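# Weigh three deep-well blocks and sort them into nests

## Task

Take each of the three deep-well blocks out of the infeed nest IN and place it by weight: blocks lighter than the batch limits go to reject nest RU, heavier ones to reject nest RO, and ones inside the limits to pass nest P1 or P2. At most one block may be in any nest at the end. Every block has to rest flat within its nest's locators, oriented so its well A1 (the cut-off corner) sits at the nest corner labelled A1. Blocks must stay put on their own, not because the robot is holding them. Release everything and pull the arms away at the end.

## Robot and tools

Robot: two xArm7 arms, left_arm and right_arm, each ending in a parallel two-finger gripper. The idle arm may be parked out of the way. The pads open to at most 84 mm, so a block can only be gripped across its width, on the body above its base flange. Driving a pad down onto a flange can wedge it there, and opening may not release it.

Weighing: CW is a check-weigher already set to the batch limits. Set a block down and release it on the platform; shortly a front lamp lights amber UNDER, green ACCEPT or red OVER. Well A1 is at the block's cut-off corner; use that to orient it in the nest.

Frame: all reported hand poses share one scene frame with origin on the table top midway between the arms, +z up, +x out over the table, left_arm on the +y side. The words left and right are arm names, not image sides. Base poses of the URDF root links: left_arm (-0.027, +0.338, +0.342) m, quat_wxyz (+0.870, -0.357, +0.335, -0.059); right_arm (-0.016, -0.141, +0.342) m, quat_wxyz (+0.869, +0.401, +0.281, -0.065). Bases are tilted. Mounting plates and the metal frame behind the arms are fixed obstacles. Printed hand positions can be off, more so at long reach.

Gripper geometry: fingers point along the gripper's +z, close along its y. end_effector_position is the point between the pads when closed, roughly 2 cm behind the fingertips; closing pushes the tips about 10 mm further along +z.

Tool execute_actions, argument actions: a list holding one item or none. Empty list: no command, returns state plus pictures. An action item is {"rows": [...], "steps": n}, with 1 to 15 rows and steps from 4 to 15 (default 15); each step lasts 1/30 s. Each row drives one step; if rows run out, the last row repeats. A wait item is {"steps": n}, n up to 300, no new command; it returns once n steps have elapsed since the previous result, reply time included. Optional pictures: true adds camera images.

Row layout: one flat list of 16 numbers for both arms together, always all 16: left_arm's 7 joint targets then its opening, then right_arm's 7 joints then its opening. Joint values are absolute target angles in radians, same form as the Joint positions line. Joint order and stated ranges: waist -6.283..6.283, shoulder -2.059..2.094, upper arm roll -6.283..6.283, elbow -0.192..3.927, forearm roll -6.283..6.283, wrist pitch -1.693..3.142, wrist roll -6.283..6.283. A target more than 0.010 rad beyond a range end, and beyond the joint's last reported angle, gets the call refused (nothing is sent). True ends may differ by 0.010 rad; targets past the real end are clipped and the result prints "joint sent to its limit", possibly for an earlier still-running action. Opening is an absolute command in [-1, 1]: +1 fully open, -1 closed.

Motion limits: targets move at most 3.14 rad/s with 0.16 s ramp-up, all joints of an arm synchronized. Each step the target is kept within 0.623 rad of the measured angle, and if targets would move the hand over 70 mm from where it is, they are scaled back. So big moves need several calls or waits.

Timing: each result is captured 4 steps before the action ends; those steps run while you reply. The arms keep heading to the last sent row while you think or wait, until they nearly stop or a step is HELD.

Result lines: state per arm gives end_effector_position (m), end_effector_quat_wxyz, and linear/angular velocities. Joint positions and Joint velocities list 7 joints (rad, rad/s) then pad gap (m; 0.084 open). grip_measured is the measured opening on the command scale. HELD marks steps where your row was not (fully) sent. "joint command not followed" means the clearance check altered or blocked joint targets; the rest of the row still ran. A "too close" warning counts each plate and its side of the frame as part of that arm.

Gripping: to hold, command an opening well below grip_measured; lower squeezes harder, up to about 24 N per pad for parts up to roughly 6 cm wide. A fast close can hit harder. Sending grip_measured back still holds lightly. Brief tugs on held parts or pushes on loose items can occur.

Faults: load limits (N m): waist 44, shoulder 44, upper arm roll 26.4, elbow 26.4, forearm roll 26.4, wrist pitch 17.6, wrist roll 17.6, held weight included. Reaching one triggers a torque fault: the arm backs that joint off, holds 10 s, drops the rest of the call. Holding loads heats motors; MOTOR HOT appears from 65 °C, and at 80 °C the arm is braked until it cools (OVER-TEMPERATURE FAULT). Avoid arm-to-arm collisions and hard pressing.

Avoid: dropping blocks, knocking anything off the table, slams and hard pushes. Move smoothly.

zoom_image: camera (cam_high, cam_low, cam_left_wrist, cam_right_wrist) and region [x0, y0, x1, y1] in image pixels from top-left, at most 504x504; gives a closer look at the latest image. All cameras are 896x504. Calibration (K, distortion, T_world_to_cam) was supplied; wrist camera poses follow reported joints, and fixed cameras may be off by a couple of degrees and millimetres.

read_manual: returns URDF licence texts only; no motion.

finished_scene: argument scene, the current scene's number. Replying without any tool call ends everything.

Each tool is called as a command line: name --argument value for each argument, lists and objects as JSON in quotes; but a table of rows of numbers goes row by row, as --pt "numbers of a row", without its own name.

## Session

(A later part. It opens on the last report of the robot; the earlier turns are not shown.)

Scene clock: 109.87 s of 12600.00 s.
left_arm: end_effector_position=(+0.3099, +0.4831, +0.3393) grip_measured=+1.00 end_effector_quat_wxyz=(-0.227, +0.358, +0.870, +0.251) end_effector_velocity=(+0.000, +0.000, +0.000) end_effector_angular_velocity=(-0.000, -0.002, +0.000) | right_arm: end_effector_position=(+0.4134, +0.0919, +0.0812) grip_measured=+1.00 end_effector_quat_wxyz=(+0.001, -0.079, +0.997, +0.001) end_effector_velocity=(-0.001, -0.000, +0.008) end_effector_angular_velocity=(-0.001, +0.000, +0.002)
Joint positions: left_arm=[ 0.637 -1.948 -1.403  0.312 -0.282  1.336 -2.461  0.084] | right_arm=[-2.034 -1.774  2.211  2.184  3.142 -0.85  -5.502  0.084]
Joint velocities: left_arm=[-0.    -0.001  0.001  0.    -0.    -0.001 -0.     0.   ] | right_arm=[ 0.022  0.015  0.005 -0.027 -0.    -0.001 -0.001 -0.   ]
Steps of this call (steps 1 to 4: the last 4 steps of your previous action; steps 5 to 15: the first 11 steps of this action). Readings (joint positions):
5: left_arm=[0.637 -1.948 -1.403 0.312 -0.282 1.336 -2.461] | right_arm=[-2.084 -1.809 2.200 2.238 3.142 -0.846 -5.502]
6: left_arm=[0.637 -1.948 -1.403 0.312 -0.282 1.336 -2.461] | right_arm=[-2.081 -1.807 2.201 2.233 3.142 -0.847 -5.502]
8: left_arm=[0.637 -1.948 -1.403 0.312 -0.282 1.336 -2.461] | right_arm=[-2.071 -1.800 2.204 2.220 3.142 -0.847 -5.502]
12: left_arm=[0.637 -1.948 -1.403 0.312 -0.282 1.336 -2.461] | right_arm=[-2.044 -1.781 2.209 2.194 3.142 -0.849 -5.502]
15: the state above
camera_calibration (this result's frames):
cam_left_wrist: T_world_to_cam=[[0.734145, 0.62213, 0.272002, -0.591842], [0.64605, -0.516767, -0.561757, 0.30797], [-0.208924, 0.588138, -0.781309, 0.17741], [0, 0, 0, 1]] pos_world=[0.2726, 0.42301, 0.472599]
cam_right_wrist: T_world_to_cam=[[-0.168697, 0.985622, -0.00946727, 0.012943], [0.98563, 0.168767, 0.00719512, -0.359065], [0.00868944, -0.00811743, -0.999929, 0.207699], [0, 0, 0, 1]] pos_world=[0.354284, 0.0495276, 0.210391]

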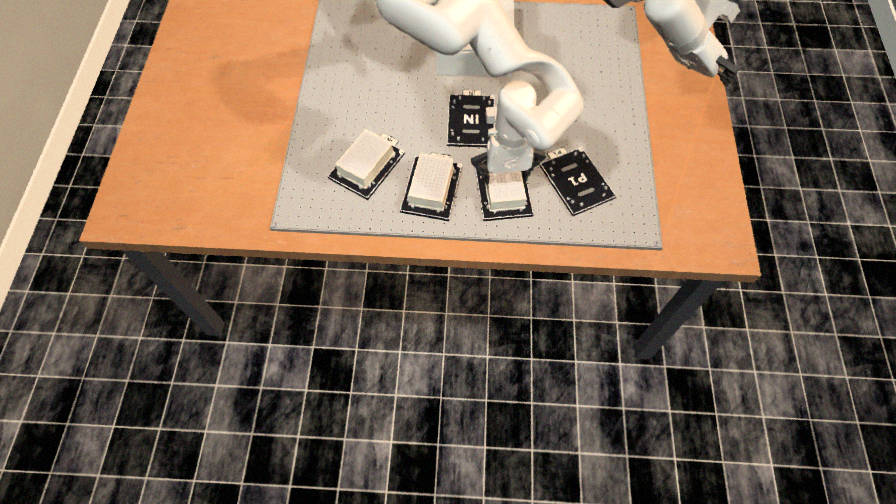

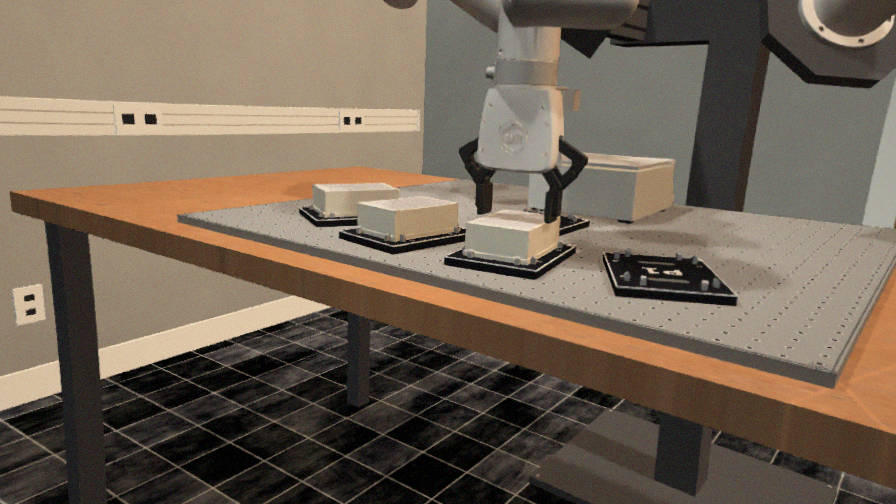

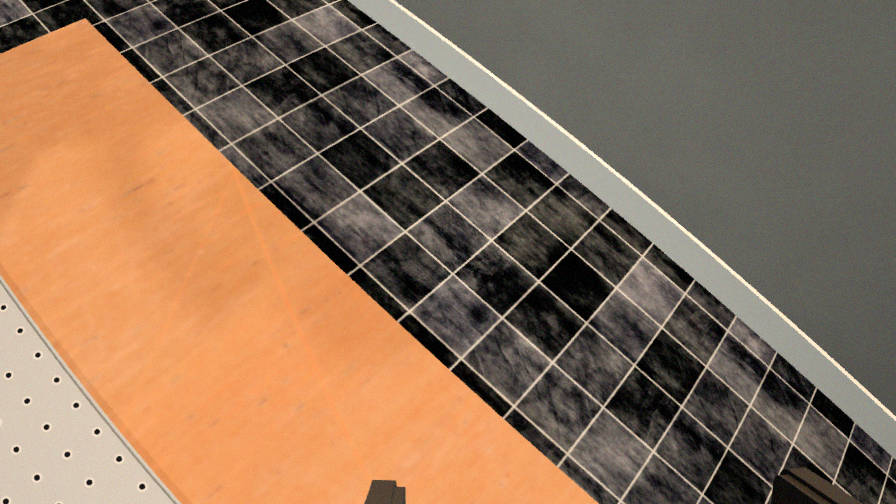

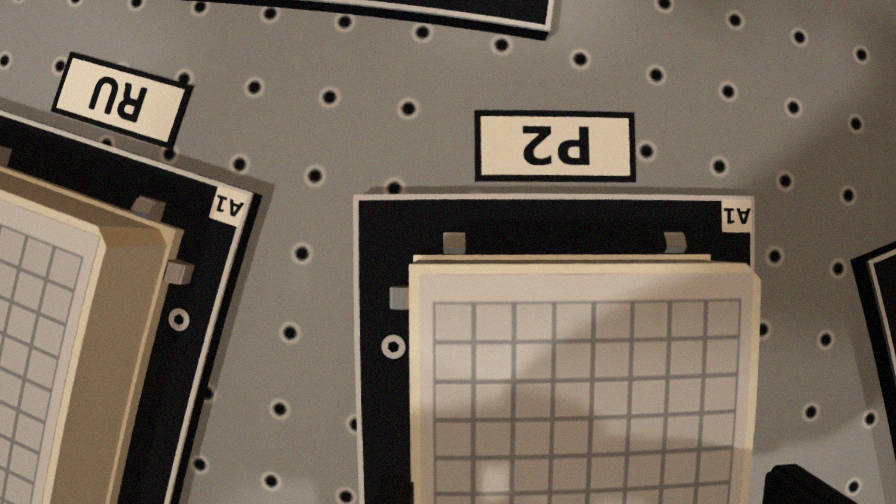

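execute_actions --actions '[{"rows":[[0.637,-1.948,-1.403,0.312,-0.282,1.336,-2.461,1,-1.92,-1.69,2.229,2.08,3.1416,-0.885,-5.502,1]],"steps":10}]'

execute_actions --actions '[{"rows":[[0.637,-1.948,-1.403,0.312,-0.282,1.336,-2.461,1,-1.3003,-1.443,2.4509,1.0533,3.1416,-0.482,-5.009,1]]}]'

execute_actions --actions '[{"steps":20}]'

finished_scene --scene 1

Scene clock: 110.27 s of 12600.00 s.
left_arm: end_effector_position=(+0.3099, +0.4831, +0.3393) grip_measured=+1.00 end_effector_quat_wxyz=(-0.227, +0.358, +0.870, +0.251) end_effector_velocity=(+0.000, -0.000, +0.000) end_effector_angular_velocity=(-0.000, -0.001, -0.001) | right_arm: end_effector_position=(+0.4162, +0.0951, +0.1339) grip_measured=+1.00 end_effector_quat_wxyz=(+0.005, -0.079, +0.997, +0.005) end_effector_velocity=(+0.106, +0.127, +0.291) end_effector_angular_velocity=(+0.350, -0.292, +0.000)
Joint positions: left_arm=[ 0.637 -1.948 -1.403  0.312 -0.282  1.336 -2.461  0.084] | right_arm=[-1.924 -1.693  2.227  2.092  3.142 -0.883 -5.502  0.084]
Joint velocities: left_arm=[ 0.     0.    -0.     0.001 -0.    -0.    -0.     0.   ] | right_arm=[ 0.431  0.318  0.026 -0.    -0.002 -0.078  0.001  0.   ]
Steps of this call (steps 1 to 4: the last 4 steps of your previous action; steps 5 to 6: the robot went on to your last target; steps 7 to 12: the first 6 steps of this action). Readings (joint positions):
7: left_arm=[0.637 -1.948 -1.403 0.312 -0.282 1.336 -2.461] | right_arm=[-2.034 -1.774 2.212 2.181 3.142 -0.850 -5.502]
8: left_arm=[0.637 -1.948 -1.403 0.312 -0.282 1.336 -2.461] | right_arm=[-2.027 -1.768 2.213 2.170 3.142 -0.853 -5.502]
10: left_arm=[0.637 -1.948 -1.403 0.312 -0.282 1.336 -2.461] | right_arm=[-1.974 -1.729 2.222 2.113 3.142 -0.871 -5.502]
12: the state above

Scene clock: 110.77 s of 12600.00 s.
left_arm: end_effector_position=(+0.3099, +0.4831, +0.3393) grip_measured=+1.00 end_effector_quat_wxyz=(-0.227, +0.358, +0.870, +0.251) end_effector_velocity=(+0.000, -0.000, +0.000) end_effector_angular_velocity=(-0.002, -0.002, +0.001) | right_arm: end_effector_position=(+0.3105, +0.1211, +0.1997) grip_measured=+1.00 end_effector_quat_wxyz=(+0.022, -0.019, +0.997, +0.070) end_effector_velocity=(-0.448, -0.277, -0.049) end_effector_angular_velocity=(-0.333, +0.260, -0.128)
Joint positions: left_arm=[ 0.637 -1.948 -1.403  0.312 -0.282  1.336 -2.461  0.084] | right_arm=[-1.533 -1.536  2.37   1.578  3.142 -0.635 -5.197  0.084]
Joint velocities: left_arm=[ 0.     0.     0.003  0.     0.    -0.001  0.     0.   ] | right_arm=[ 0.925  0.35   0.355 -1.881  0.005  0.576  0.712 -0.   ]
Steps of this call (steps 1 to 4: the last 4 steps of your previous action; steps 5 to 15: the first 11 steps of this action). Readings (joint positions):
5: left_arm=[0.637 -1.948 -1.403 0.312 -0.282 1.336 -2.461] | right_arm=[-1.920 -1.690 2.229 2.078 3.142 -0.884 -5.501]
6: left_arm=[0.637 -1.948 -1.403 0.312 -0.282 1.336 -2.461] | right_arm=[-1.914 -1.688 2.232 2.066 3.141 -0.876 -5.492]
8: left_arm=[0.637 -1.948 -1.403 0.312 -0.282 1.336 -2.461] | right_arm=[-1.851 -1.661 2.252 1.990 3.141 -0.828 -5.436]
12: left_arm=[0.637 -1.948 -1.403 0.312 -0.282 1.336 -2.461] | right_arm=[-1.650 -1.581 2.327 1.773 3.142 -0.707 -5.287]
15: the state above

Scene clock: 111.43 s of 12600.00 s.
left_arm: end_effector_position=(+0.3099, +0.4831, +0.3393) grip_measured=+1.00 end_effector_quat_wxyz=(-0.227, +0.358, +0.870, +0.251) end_effector_velocity=(-0.000, +0.000, -0.000) end_effector_angular_velocity=(+0.000, +0.000, +0.001) | right_arm: end_effector_position=(+0.2041, +0.0023, +0.1802) grip_measured=+1.00 end_effector_quat_wxyz=(-0.000, +0.001, +1.000, +0.001) end_effector_velocity=(-0.005, -0.003, -0.001) end_effector_angular_velocity=(-0.008, +0.003, +0.008)
Joint positions: left_arm=[ 0.637 -1.948 -1.403  0.312 -0.282  1.336 -2.461  0.084] | right_arm=[-1.301 -1.443  2.45   1.055  3.142 -0.482 -5.009  0.084]
Joint velocities: left_arm=[-0.    -0.     0.    -0.001  0.     0.001 -0.     0.   ] | right_arm=[ 0.004 -0.001  0.007 -0.01  -0.    -0.001  0.001 -0.   ]
Kept back: nothing.
Steps of this call (steps 1 to 4: the last 4 steps of your previous action; steps 5 to 20: the robot went on to your last target). Readings (joint positions):
1: left_arm=[0.637 -1.948 -1.403 0.312 -0.282 1.336 -2.461] | right_arm=[-1.505 -1.525 2.381 1.517 3.142 -0.617 -5.175]
2: left_arm=[0.637 -1.948 -1.403 0.312 -0.282 1.336 -2.461] | right_arm=[-1.480 -1.515 2.390 1.457 3.142 -0.600 -5.154]
4: left_arm=[0.637 -1.948 -1.403 0.312 -0.282 1.336 -2.461] | right_arm=[-1.431 -1.496 2.406 1.340 3.142 -0.567 -5.113]
8: left_arm=[0.637 -1.948 -1.403 0.312 -0.282 1.336 -2.461] | right_arm=[-1.334 -1.457 2.440 1.124 3.142 -0.504 -5.036]
20: the state above

The scene is finished: the task was done.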